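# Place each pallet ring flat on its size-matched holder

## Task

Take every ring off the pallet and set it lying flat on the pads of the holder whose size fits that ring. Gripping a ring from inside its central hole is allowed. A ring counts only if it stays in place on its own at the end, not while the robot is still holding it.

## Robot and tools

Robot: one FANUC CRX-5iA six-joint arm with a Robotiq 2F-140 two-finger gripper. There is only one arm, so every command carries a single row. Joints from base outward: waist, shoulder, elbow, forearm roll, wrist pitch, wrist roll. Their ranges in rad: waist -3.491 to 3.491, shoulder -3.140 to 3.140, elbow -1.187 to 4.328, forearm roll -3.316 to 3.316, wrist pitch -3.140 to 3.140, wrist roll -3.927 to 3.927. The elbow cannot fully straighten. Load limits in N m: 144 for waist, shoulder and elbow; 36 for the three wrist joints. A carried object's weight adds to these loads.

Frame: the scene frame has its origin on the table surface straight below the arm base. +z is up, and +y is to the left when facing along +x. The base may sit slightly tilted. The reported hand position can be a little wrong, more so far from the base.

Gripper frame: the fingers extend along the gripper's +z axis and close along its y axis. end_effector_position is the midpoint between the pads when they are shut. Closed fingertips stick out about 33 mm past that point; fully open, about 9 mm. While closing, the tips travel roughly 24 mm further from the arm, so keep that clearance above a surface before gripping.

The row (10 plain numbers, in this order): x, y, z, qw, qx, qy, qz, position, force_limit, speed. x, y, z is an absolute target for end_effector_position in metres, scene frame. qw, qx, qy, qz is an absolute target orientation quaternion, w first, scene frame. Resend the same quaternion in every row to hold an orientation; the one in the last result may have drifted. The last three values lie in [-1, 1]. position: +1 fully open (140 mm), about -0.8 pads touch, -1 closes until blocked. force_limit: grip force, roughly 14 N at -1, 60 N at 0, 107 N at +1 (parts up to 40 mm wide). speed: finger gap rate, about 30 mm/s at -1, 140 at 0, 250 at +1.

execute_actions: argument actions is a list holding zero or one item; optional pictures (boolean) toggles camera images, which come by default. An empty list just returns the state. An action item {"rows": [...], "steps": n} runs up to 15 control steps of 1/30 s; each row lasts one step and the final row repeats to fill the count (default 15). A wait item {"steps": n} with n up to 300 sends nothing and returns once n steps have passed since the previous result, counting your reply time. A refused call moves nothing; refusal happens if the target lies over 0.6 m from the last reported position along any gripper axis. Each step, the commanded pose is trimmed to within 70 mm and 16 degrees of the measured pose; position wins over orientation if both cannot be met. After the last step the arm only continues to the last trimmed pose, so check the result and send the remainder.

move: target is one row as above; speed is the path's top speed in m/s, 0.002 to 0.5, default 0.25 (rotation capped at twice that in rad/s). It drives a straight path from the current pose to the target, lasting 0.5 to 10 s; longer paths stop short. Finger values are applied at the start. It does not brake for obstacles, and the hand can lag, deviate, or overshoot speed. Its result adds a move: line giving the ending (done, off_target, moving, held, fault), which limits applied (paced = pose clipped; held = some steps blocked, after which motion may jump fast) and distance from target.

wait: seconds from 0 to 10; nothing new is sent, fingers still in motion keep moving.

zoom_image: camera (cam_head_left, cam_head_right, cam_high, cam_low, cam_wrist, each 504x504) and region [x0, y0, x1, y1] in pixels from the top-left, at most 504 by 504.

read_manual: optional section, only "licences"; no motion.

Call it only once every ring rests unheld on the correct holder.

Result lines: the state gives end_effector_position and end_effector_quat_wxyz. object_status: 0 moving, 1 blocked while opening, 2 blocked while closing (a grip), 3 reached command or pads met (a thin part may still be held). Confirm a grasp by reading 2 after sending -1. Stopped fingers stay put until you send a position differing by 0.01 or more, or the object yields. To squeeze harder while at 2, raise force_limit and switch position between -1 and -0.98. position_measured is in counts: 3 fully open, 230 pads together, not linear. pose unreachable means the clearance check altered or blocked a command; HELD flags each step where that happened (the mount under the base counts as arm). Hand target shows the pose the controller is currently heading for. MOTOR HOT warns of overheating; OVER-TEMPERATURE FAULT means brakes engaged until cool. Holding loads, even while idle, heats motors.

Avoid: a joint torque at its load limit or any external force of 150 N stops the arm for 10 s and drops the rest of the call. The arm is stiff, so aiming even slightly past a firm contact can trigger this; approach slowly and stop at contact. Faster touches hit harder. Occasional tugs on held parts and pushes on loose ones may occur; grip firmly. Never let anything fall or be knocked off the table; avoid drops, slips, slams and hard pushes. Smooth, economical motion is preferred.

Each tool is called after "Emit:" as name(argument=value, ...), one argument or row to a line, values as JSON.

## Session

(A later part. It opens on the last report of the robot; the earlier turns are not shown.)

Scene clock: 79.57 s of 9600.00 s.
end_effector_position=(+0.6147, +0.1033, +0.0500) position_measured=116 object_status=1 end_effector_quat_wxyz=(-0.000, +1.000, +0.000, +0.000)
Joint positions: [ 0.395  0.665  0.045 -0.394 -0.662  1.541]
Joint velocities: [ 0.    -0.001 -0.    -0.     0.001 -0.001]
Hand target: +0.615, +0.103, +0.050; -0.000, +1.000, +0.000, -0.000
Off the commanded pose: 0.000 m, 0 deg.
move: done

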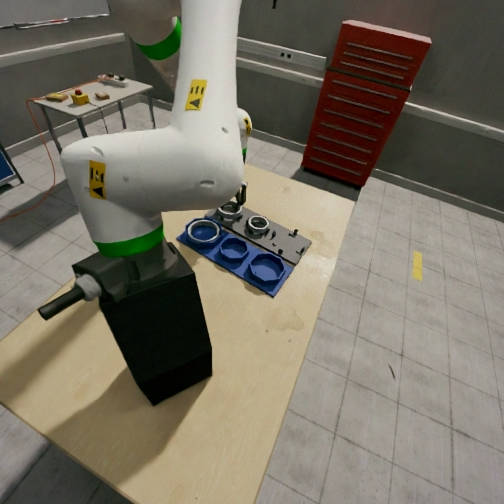

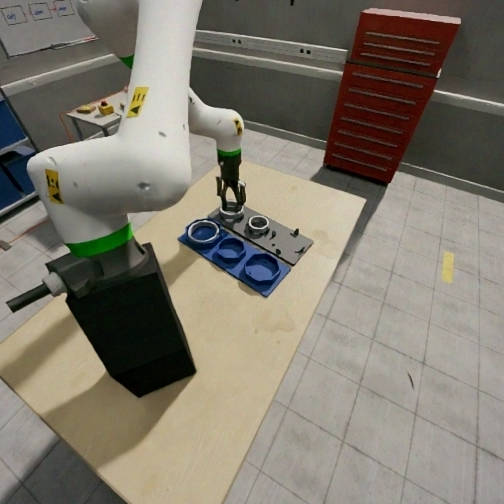

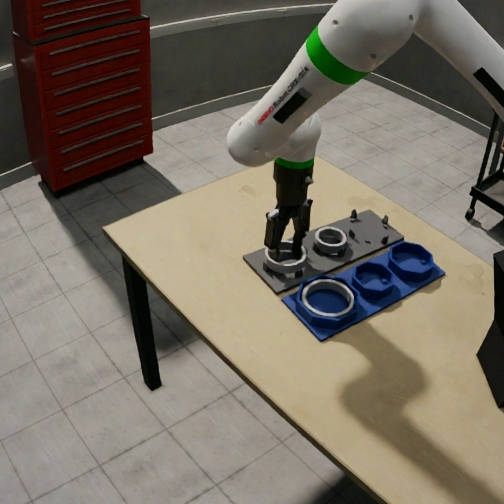

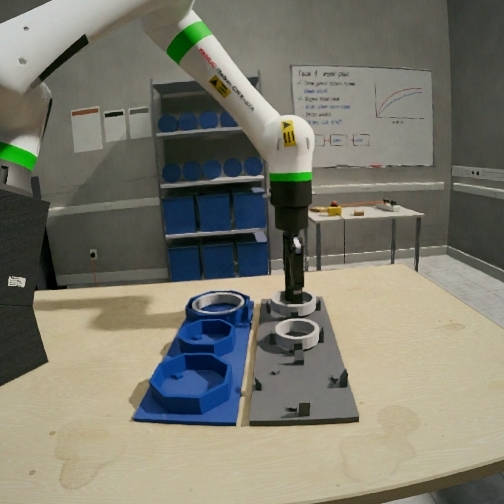

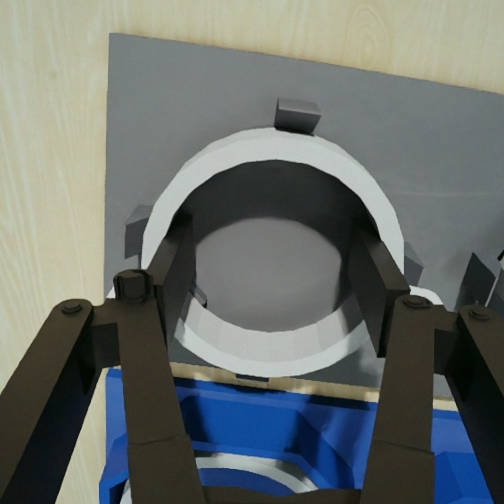

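Emit:
move(
  target=[0.6147,0.1035,0.044,0,1,0,0,1,0.3,-0.6],
  speed=0.012,
)

Emit:
move(
  target=[0.6147,0.1035,0.045,0,1,0,0,-0.05,0.3,-0.3],
  speed=0.01,
)

Emit:
move(
  target=[0.6147,0.1035,0.11,0,1,0,0,-0.05,0.3,-0.3],
  speed=0.15,
)

Emit:
move(
  target=[0.446,0.128,0.11,0,1,0,0,0.15,0.3,-0.3],
)

Scene clock: 83.03 s of 9600.00 s.
end_effector_position=(+0.6148, +0.1035, +0.0441) position_measured=115 object_status=1 end_effector_quat_wxyz=(-0.000, +1.000, +0.000, +0.000)
Joint positions: [ 0.398  0.676  0.05  -0.396 -0.654  1.542]
Joint velocities: [-0.     0.002 -0.002 -0.     0.    -0.001]
Hand target: +0.615, +0.104, +0.044; -0.000, +1.000, +0.000, -0.000
Off the commanded pose: 0.000 m, 0 deg.
move: done

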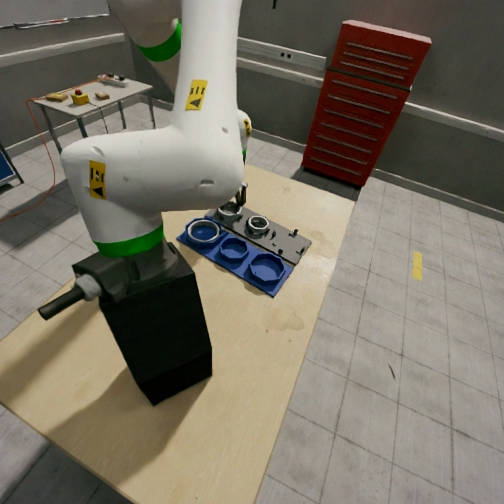

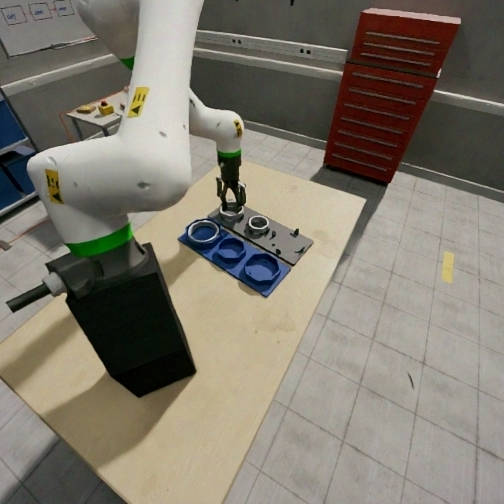

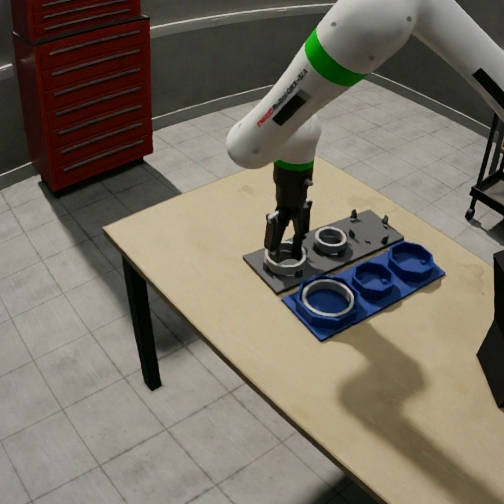

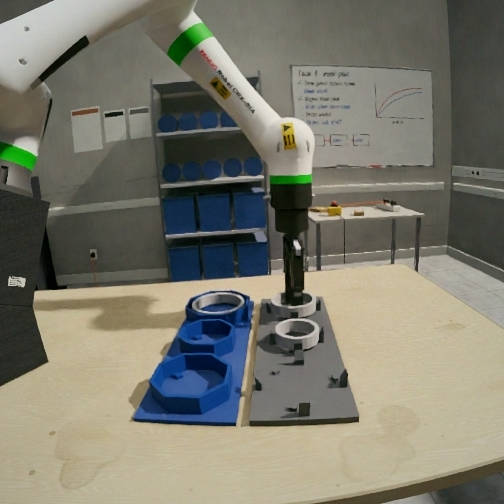

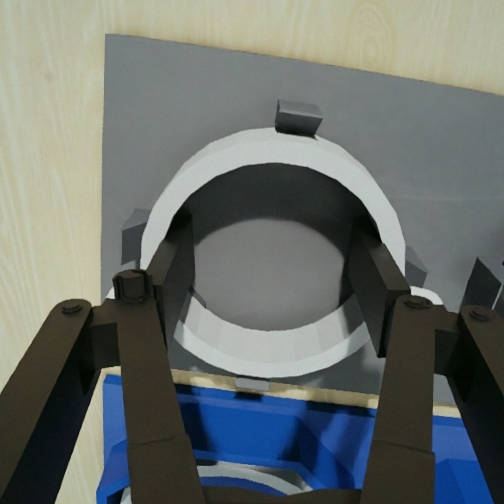

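Scene clock: 83.73 s of 9600.00 s.
end_effector_position=(+0.6147, +0.1035, +0.0450) position_measured=135 object_status=3 end_effector_quat_wxyz=(-0.000, +1.000, -0.000, -0.000)
Joint positions: [ 0.397  0.674  0.049 -0.396 -0.656  1.542]
Joint velocities: [ 0.    -0.002  0.001  0.     0.001 -0.001]
Hand target: +0.615, +0.104, +0.045; +0.000, +1.000, -0.000, +0.000
Off the commanded pose: 0.000 m, 0 deg.
move: done

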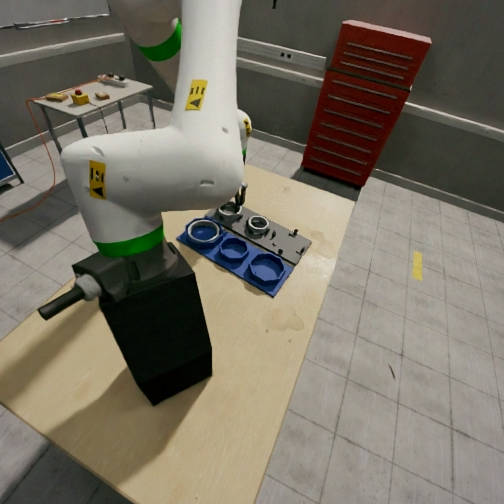

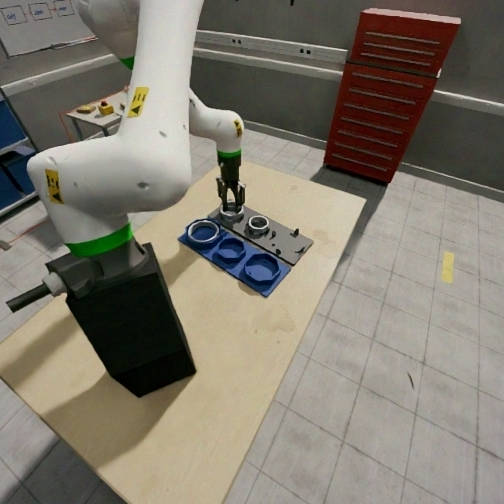

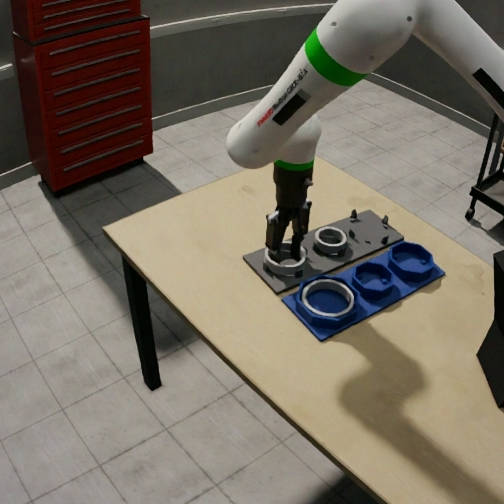

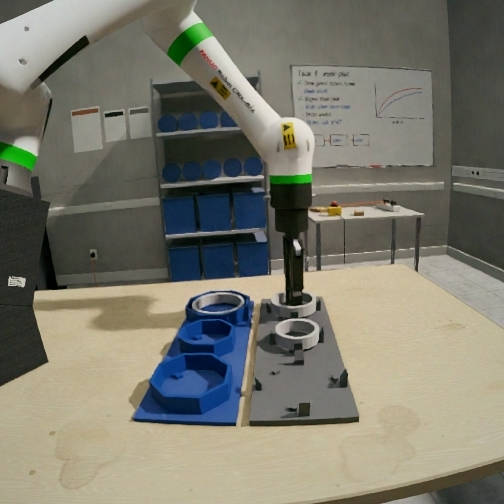

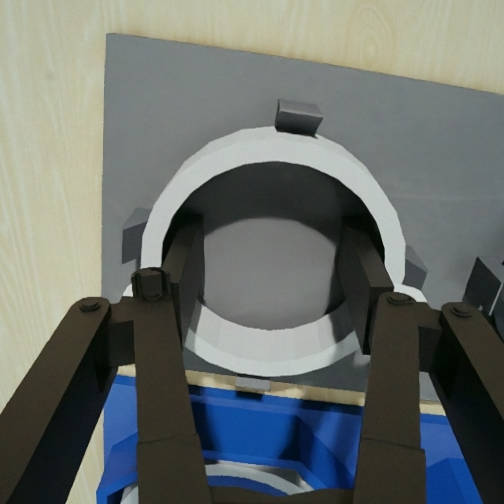

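Scene clock: 84.50 s of 9600.00 s.
end_effector_position=(+0.6146, +0.1035, +0.1100) position_measured=135 object_status=3 end_effector_quat_wxyz=(+0.000, +1.000, -0.000, -0.000)
Joint positions: [ 0.372  0.549  0.006 -0.368 -0.74   1.523]
Joint velocities: [-0.    -0.001  0.001  0.001 -0.001 -0.001]
Hand target: +0.615, +0.103, +0.110; +0.000, +1.000, -0.000, +0.000
Off the commanded pose: 0.000 m, 0 deg.
move: done

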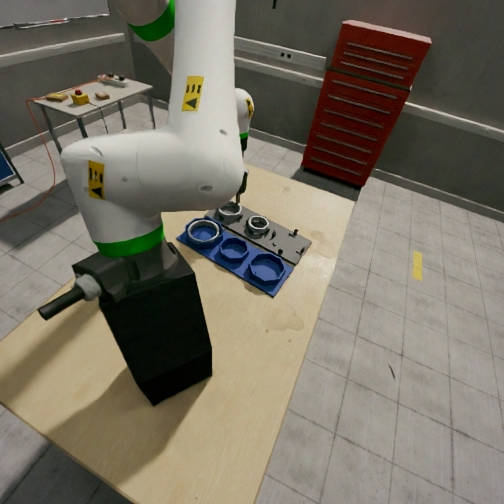

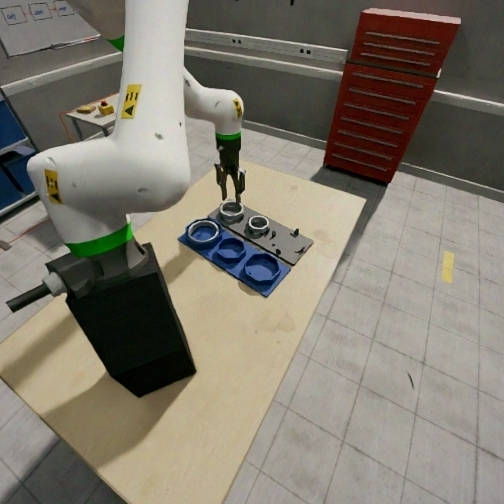

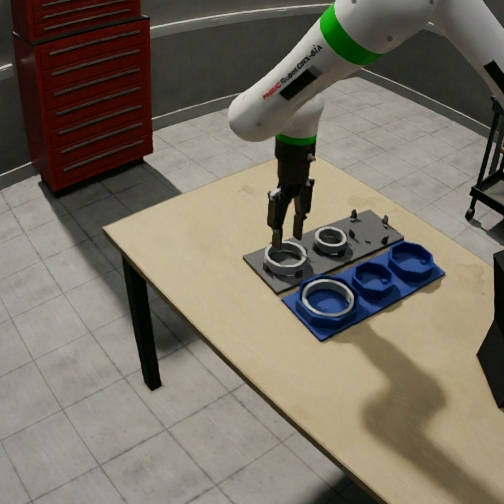

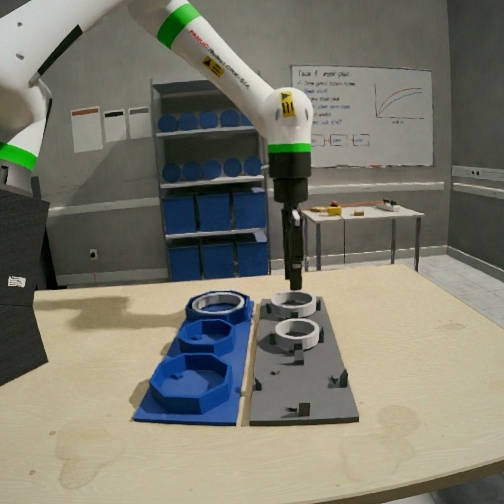

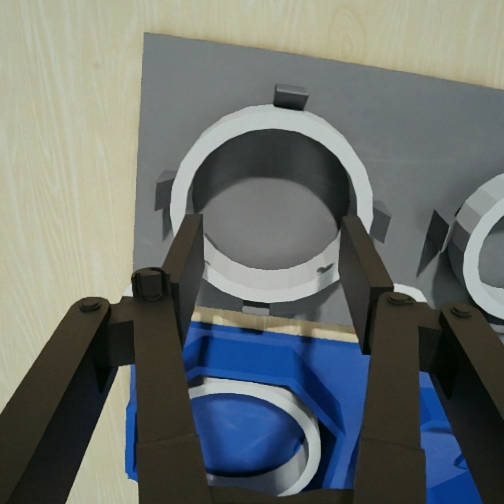

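Scene clock: 85.60 s of 9600.00 s.
end_effector_position=(+0.4462, +0.1290, +0.1096) position_measured=110 object_status=3 end_effector_quat_wxyz=(-0.000, +1.000, +0.000, -0.000)
Joint positions: [ 0.555  0.295 -0.471 -0.41  -0.48   1.438]
Joint velocities: [ 0.    -0.003 -0.     0.002  0.    -0.001]
Hand target: +0.446, +0.129, +0.110; -0.000, +1.000, +0.000, -0.000
Off the commanded pose: 0.001 m, 0 deg.
move: done

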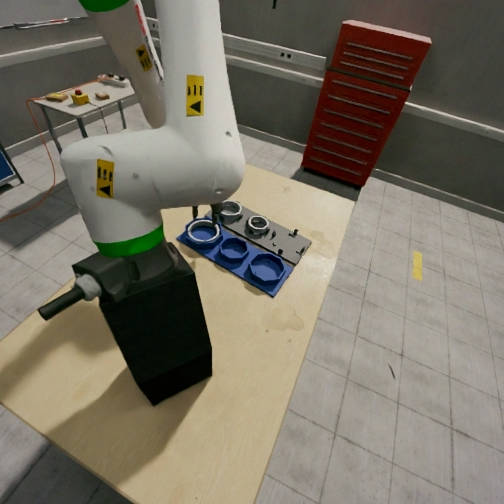

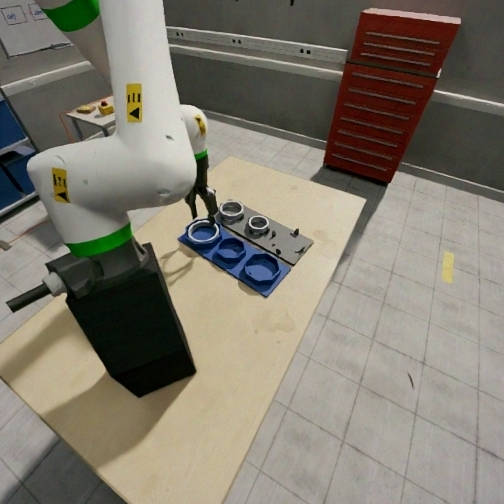

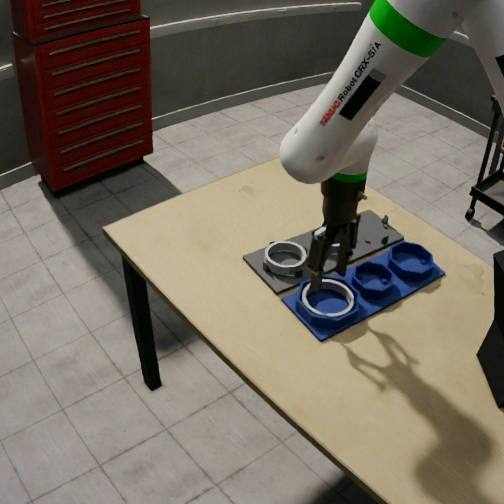

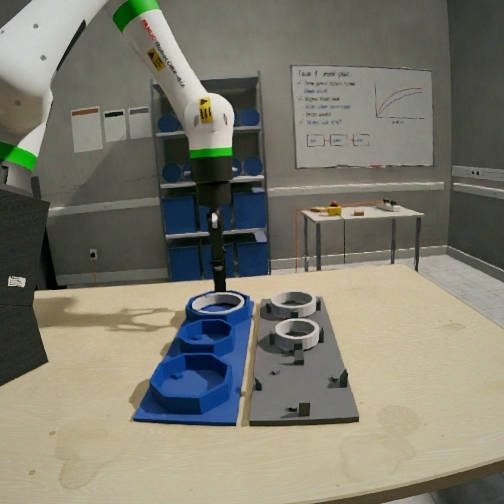

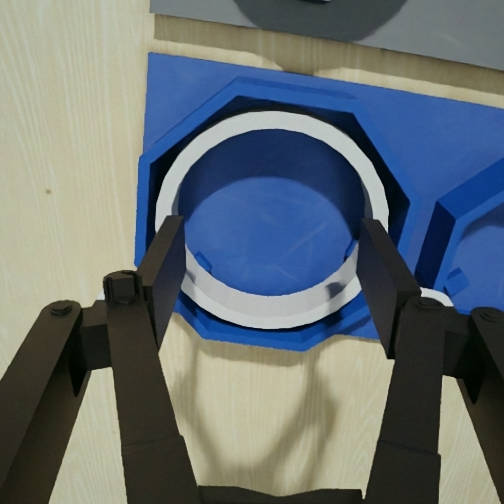

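Emit:
move(
  target=[0.442,0.1285,0.039,0,1,0,0,0.15,0.3,-0.3],
  speed=0.08,
)

Emit:
move(
  target=[0.442,0.1285,0.038,0,1,0,0,1,0.3,-0.6],
  speed=0.02,
)

Emit:
move(
  target=[0.442,0.1285,0.105,0,1,0,0,1,0.3,-0.6],
  speed=0.08,
)

Emit:
move(
  target=[0.573,-0.197,0.10,0,1,0,0,1,0.3,-0.6],
  speed=0.2,
)

Emit:
move(
  target=[0.573,-0.197,0.067,0,1,0,0,1,0.3,-0.6],
  speed=0.05,
)

Emit:
zoom_image(
  camera="cam_low",
  region=[230,310,380,430],
)

Scene clock: 91.33 s of 9600.00 s.
end_effector_position=(+0.4420, +0.1286, +0.0388) position_measured=110 object_status=3 end_effector_quat_wxyz=(-0.000, +1.000, +0.000, -0.000)
Joint positions: [ 0.576  0.478 -0.406 -0.512 -0.367  1.534]
Joint velocities: [-0.     0.001  0.002 -0.    -0.001 -0.   ]
Hand target: +0.442, +0.128, +0.039; -0.000, +1.000, +0.000, -0.000
Off the commanded pose: 0.000 m, 0 deg.
After step 90, 1.53 s passed at rest.
move: done

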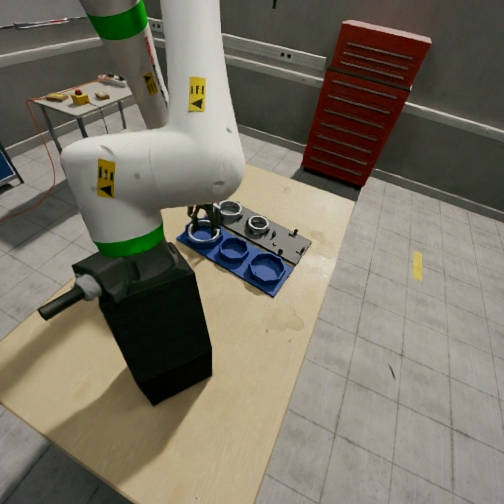

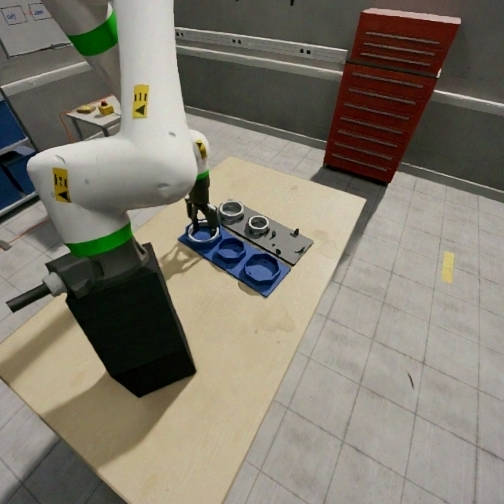

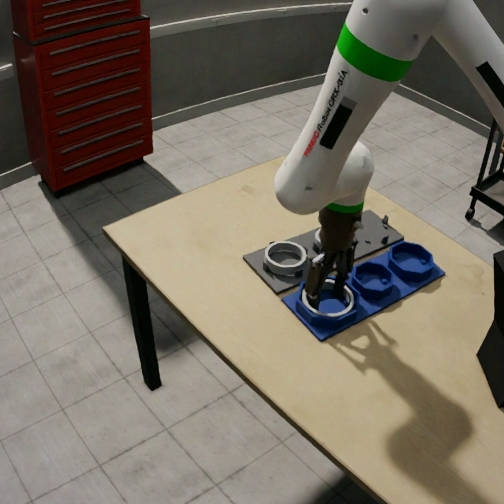

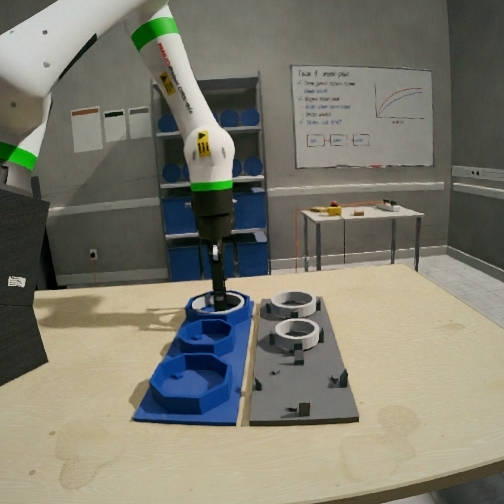

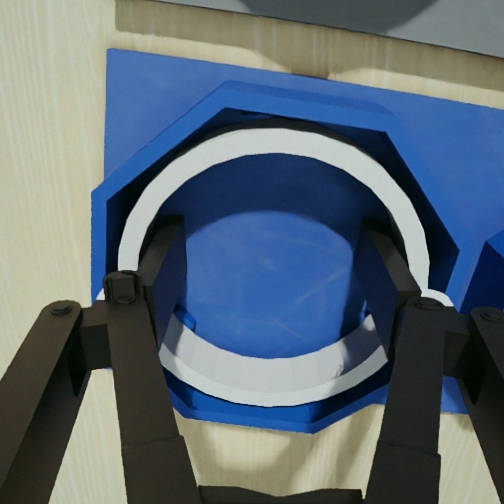

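Scene clock: 92.03 s of 9600.00 s.
end_effector_position=(+0.4420, +0.1285, +0.0380) position_measured=85 object_status=1 end_effector_quat_wxyz=(+0.000, +1.000, -0.000, +0.000)
Joint positions: [ 0.576  0.48  -0.406 -0.513 -0.365  1.535]
Joint velocities: [ 0.001 -0.001  0.    -0.     0.001  0.   ]
Hand target: +0.442, +0.128, +0.038; -0.000, +1.000, +0.000, -0.000
Off the commanded pose: 0.000 m, 0 deg.
move: done

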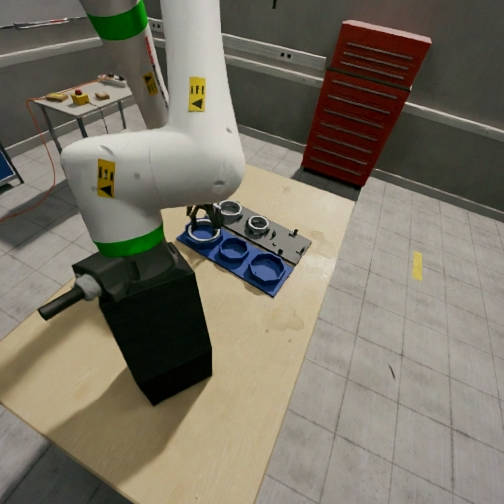

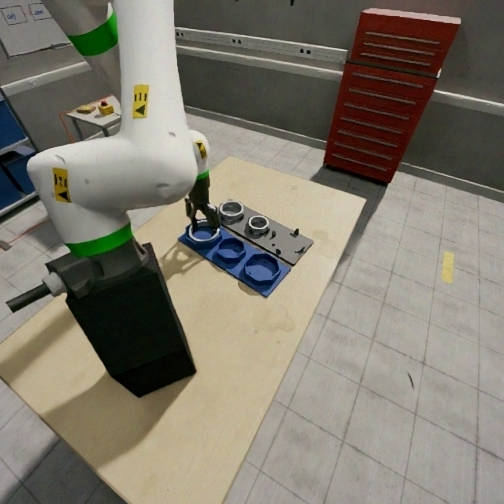

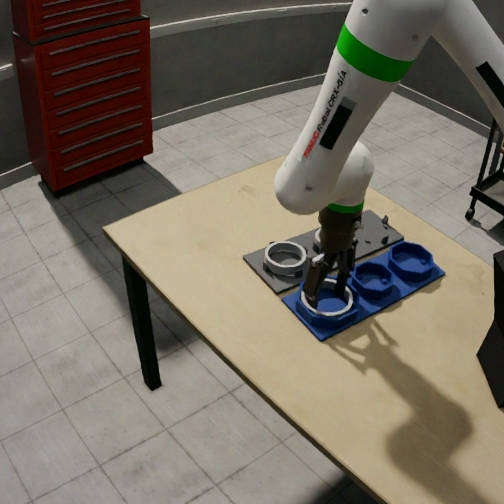

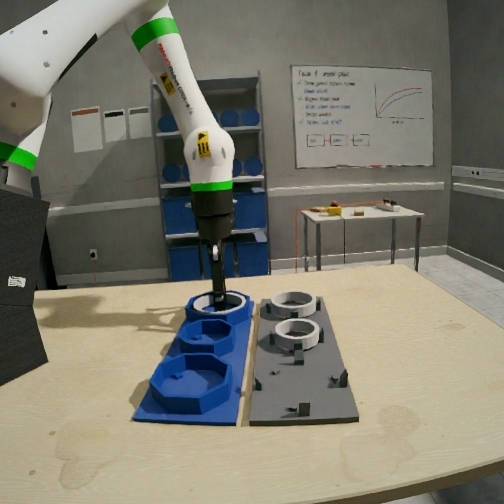

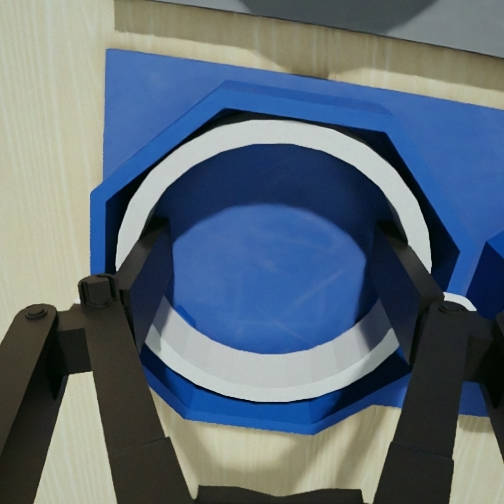

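Scene clock: 93.20 s of 9600.00 s.
end_effector_position=(+0.4420, +0.1285, +0.1052) position_measured=85 object_status=1 end_effector_quat_wxyz=(+0.000, +1.000, -0.000, +0.000)
Joint positions: [ 0.561  0.301 -0.479 -0.415 -0.465  1.439]
Joint velocities: [ 0.    -0.    -0.002  0.001 -0.001  0.002]
Hand target: +0.442, +0.129, +0.105; +0.000, +1.000, -0.000, +0.000
Off the commanded pose: 0.000 m, 0 deg.
move: done

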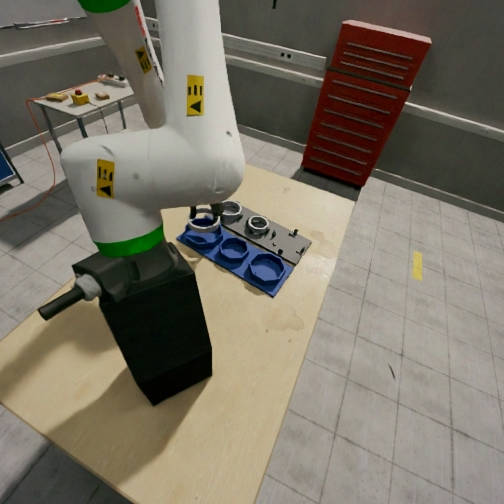

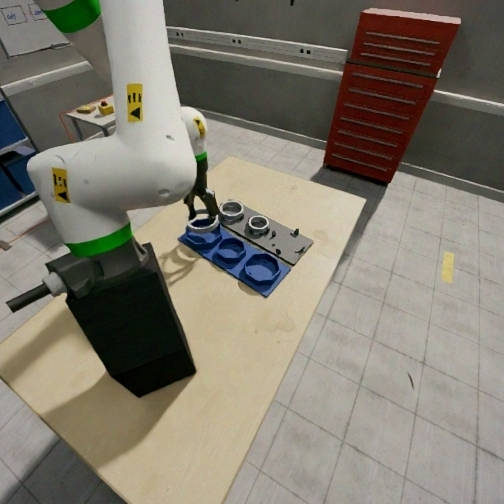

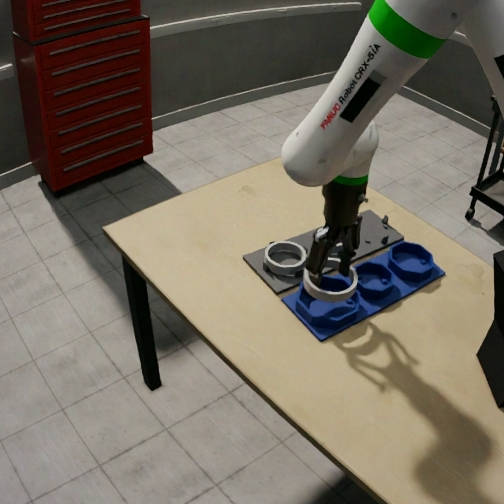

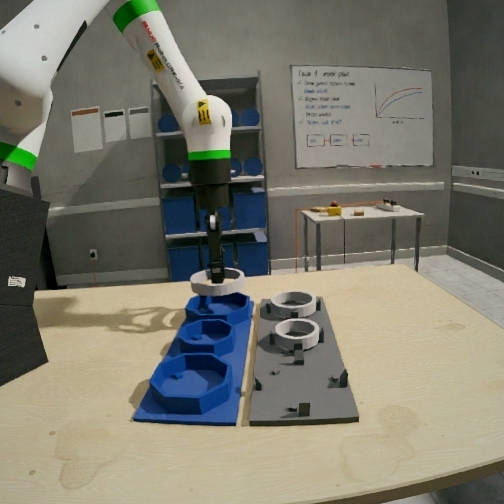

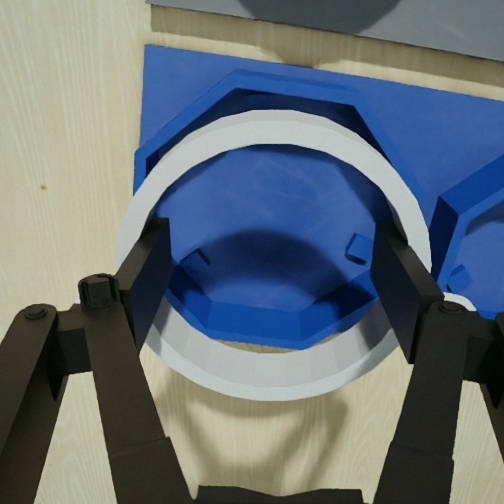

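Scene clock: 95.33 s of 9600.00 s.
end_effector_position=(+0.5717, -0.1991, +0.1005) position_measured=85 object_status=1 end_effector_quat_wxyz=(+0.001, +1.000, +0.000, -0.001)
Joint positions: [-0.139  0.776  0.1   -0.521 -0.806  2.146]
Joint velocities: [-0.001  0.     0.001 -0.    -0.002  0.   ]
Hand target: +0.572, -0.199, +0.101; +0.001, +1.000, -0.000, -0.001
Off the commanded pose: 0.003 m, 0 deg.
move: done

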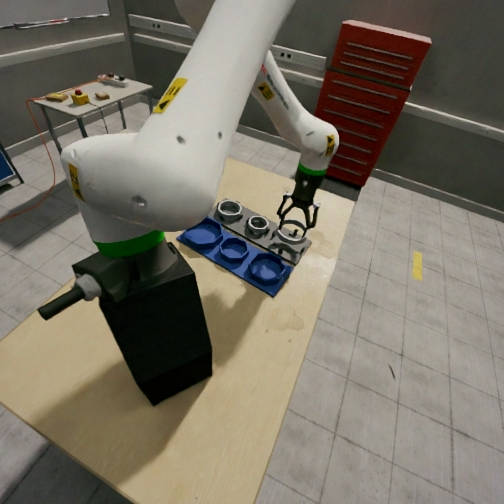

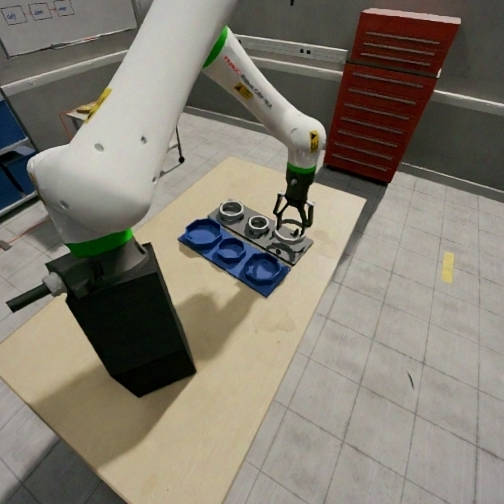

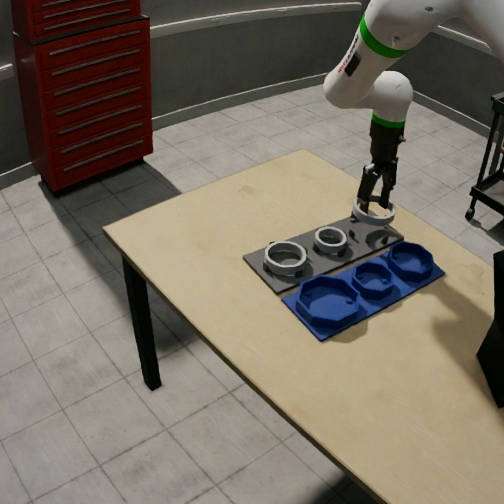

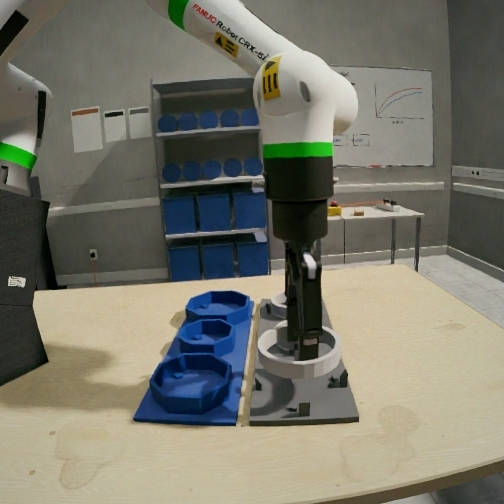

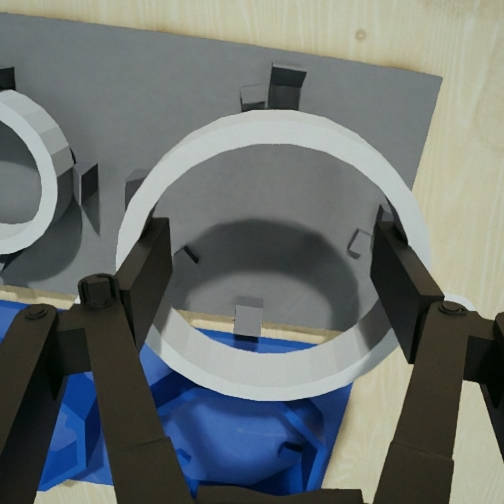

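Scene clock: 96.27 s of 9600.00 s.
end_effector_position=(+0.5731, -0.1970, +0.0670) position_measured=85 object_status=1 end_effector_quat_wxyz=(-0.000, +1.000, +0.000, +0.000)
Joint positions: [-0.119  0.836  0.123 -0.543 -0.767  2.157]
Joint velocities: [ 0.     0.     0.001 -0.001 -0.001 -0.001]
Hand target: +0.573, -0.197, +0.067; -0.000, +1.000, +0.000, +0.000
Off the commanded pose: 0.000 m, 0 deg.
move: done

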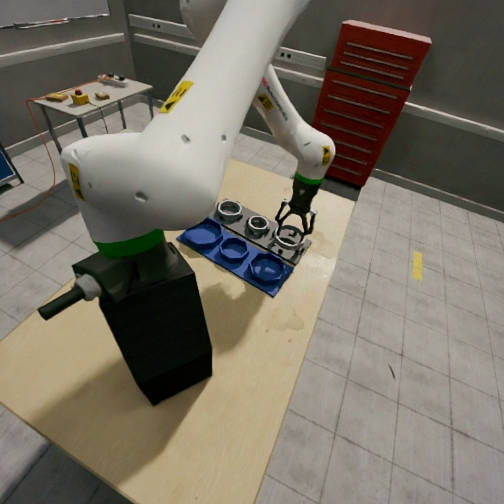

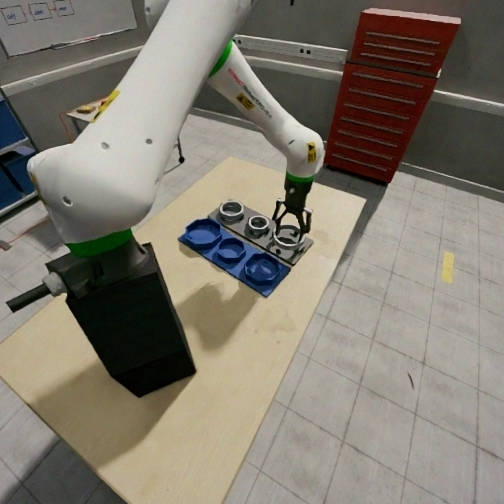

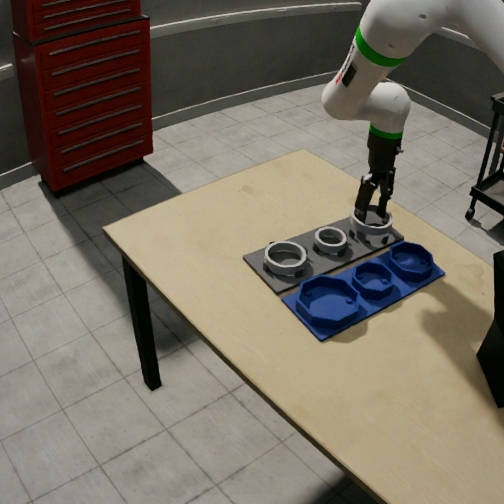

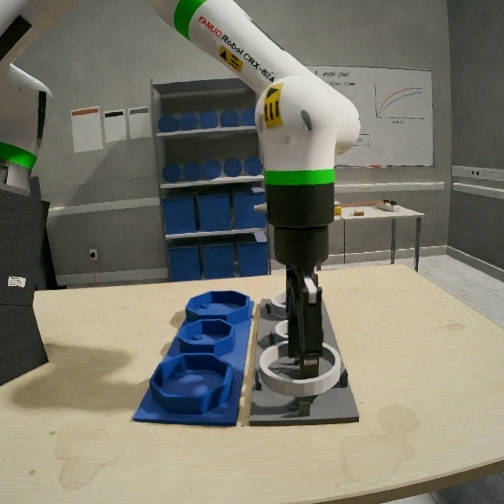

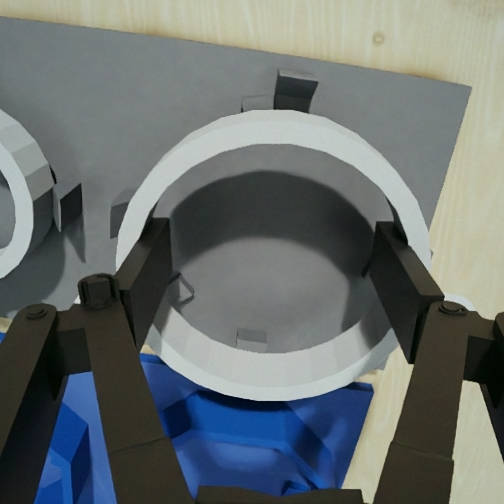

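Region (230, 310, 380, 430) of cam_low's 504x504 image, scaled by 3.360, with more detail than that image has; it fills the top 403 rows of this view, and the rest is white.

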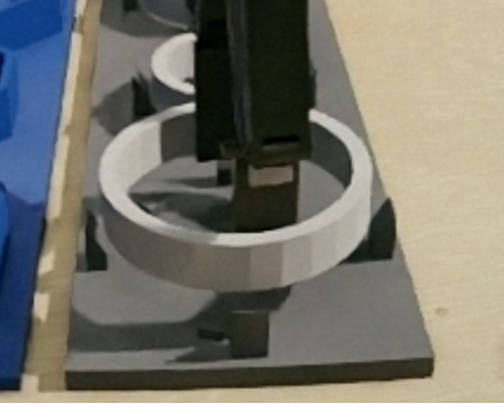

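Emit:
move(
  target=[0.5748,-0.197,0.048,0,1,0,0,1,0.3,-0.6],
  speed=0.02,
)

Emit:
zoom_image(
  camera="cam_low",
  region=[230,310,380,430],
)

Scene clock: 99.77 s of 9600.00 s.
end_effector_position=(+0.5748, -0.1970, +0.0480) position_measured=85 object_status=1 end_effector_quat_wxyz=(-0.000, +1.000, +0.000, +0.000)
Joint positions: [-0.108  0.873  0.143 -0.553 -0.748  2.16 ]
Joint velocities: [ 0.     0.    -0.001 -0.     0.001 -0.001]
Hand target: +0.575, -0.197, +0.048; -0.000, +1.000, +0.000, +0.000
Off the commanded pose: 0.000 m, 0 deg.
move: done

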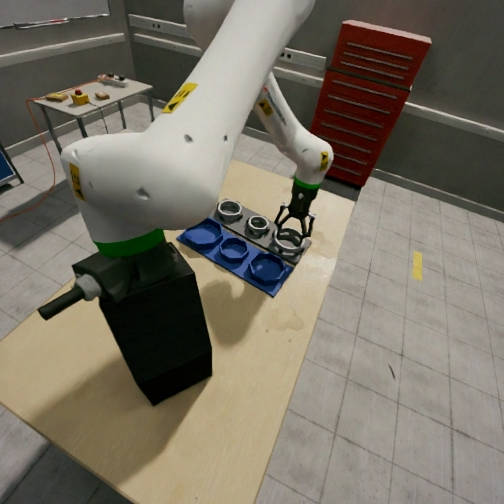

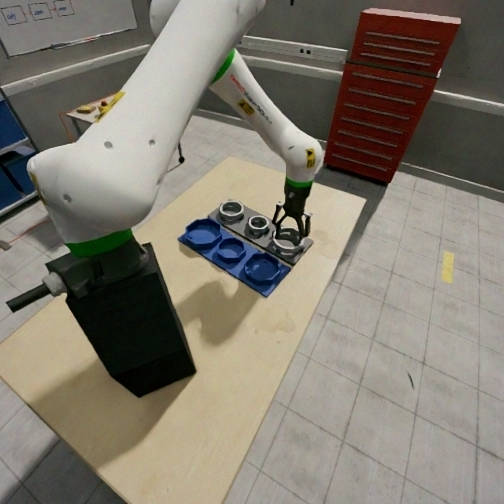

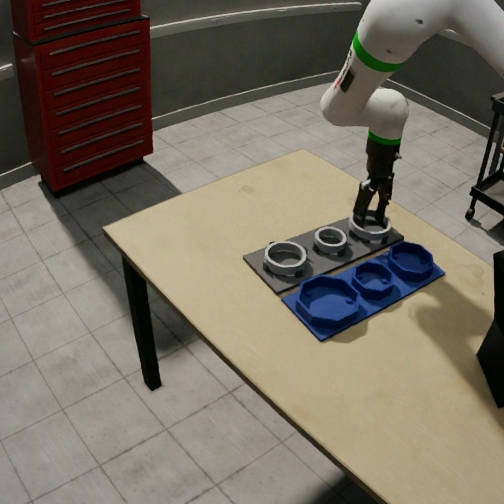

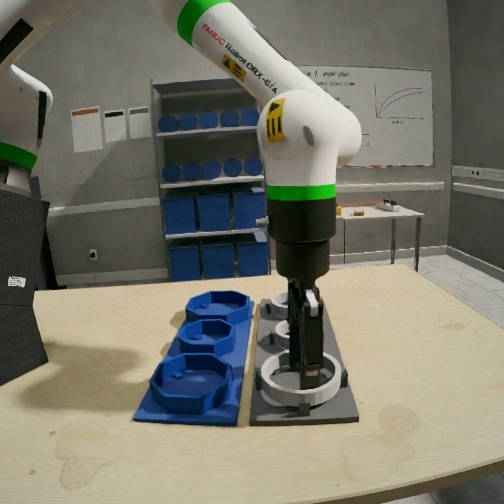

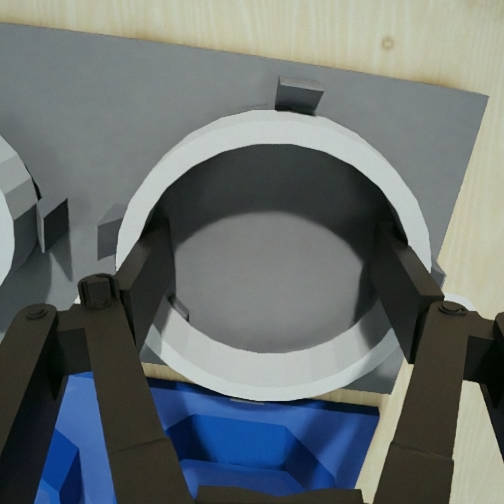

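Region (230, 310, 380, 430) of cam_low's 504x504 image, scaled by 3.360, with more detail than that image has; it fills the top 403 rows of this view, and the rest is white.

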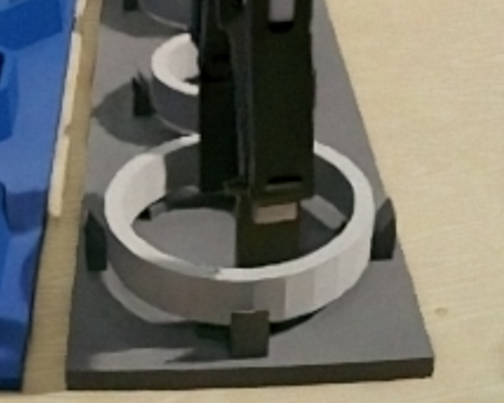

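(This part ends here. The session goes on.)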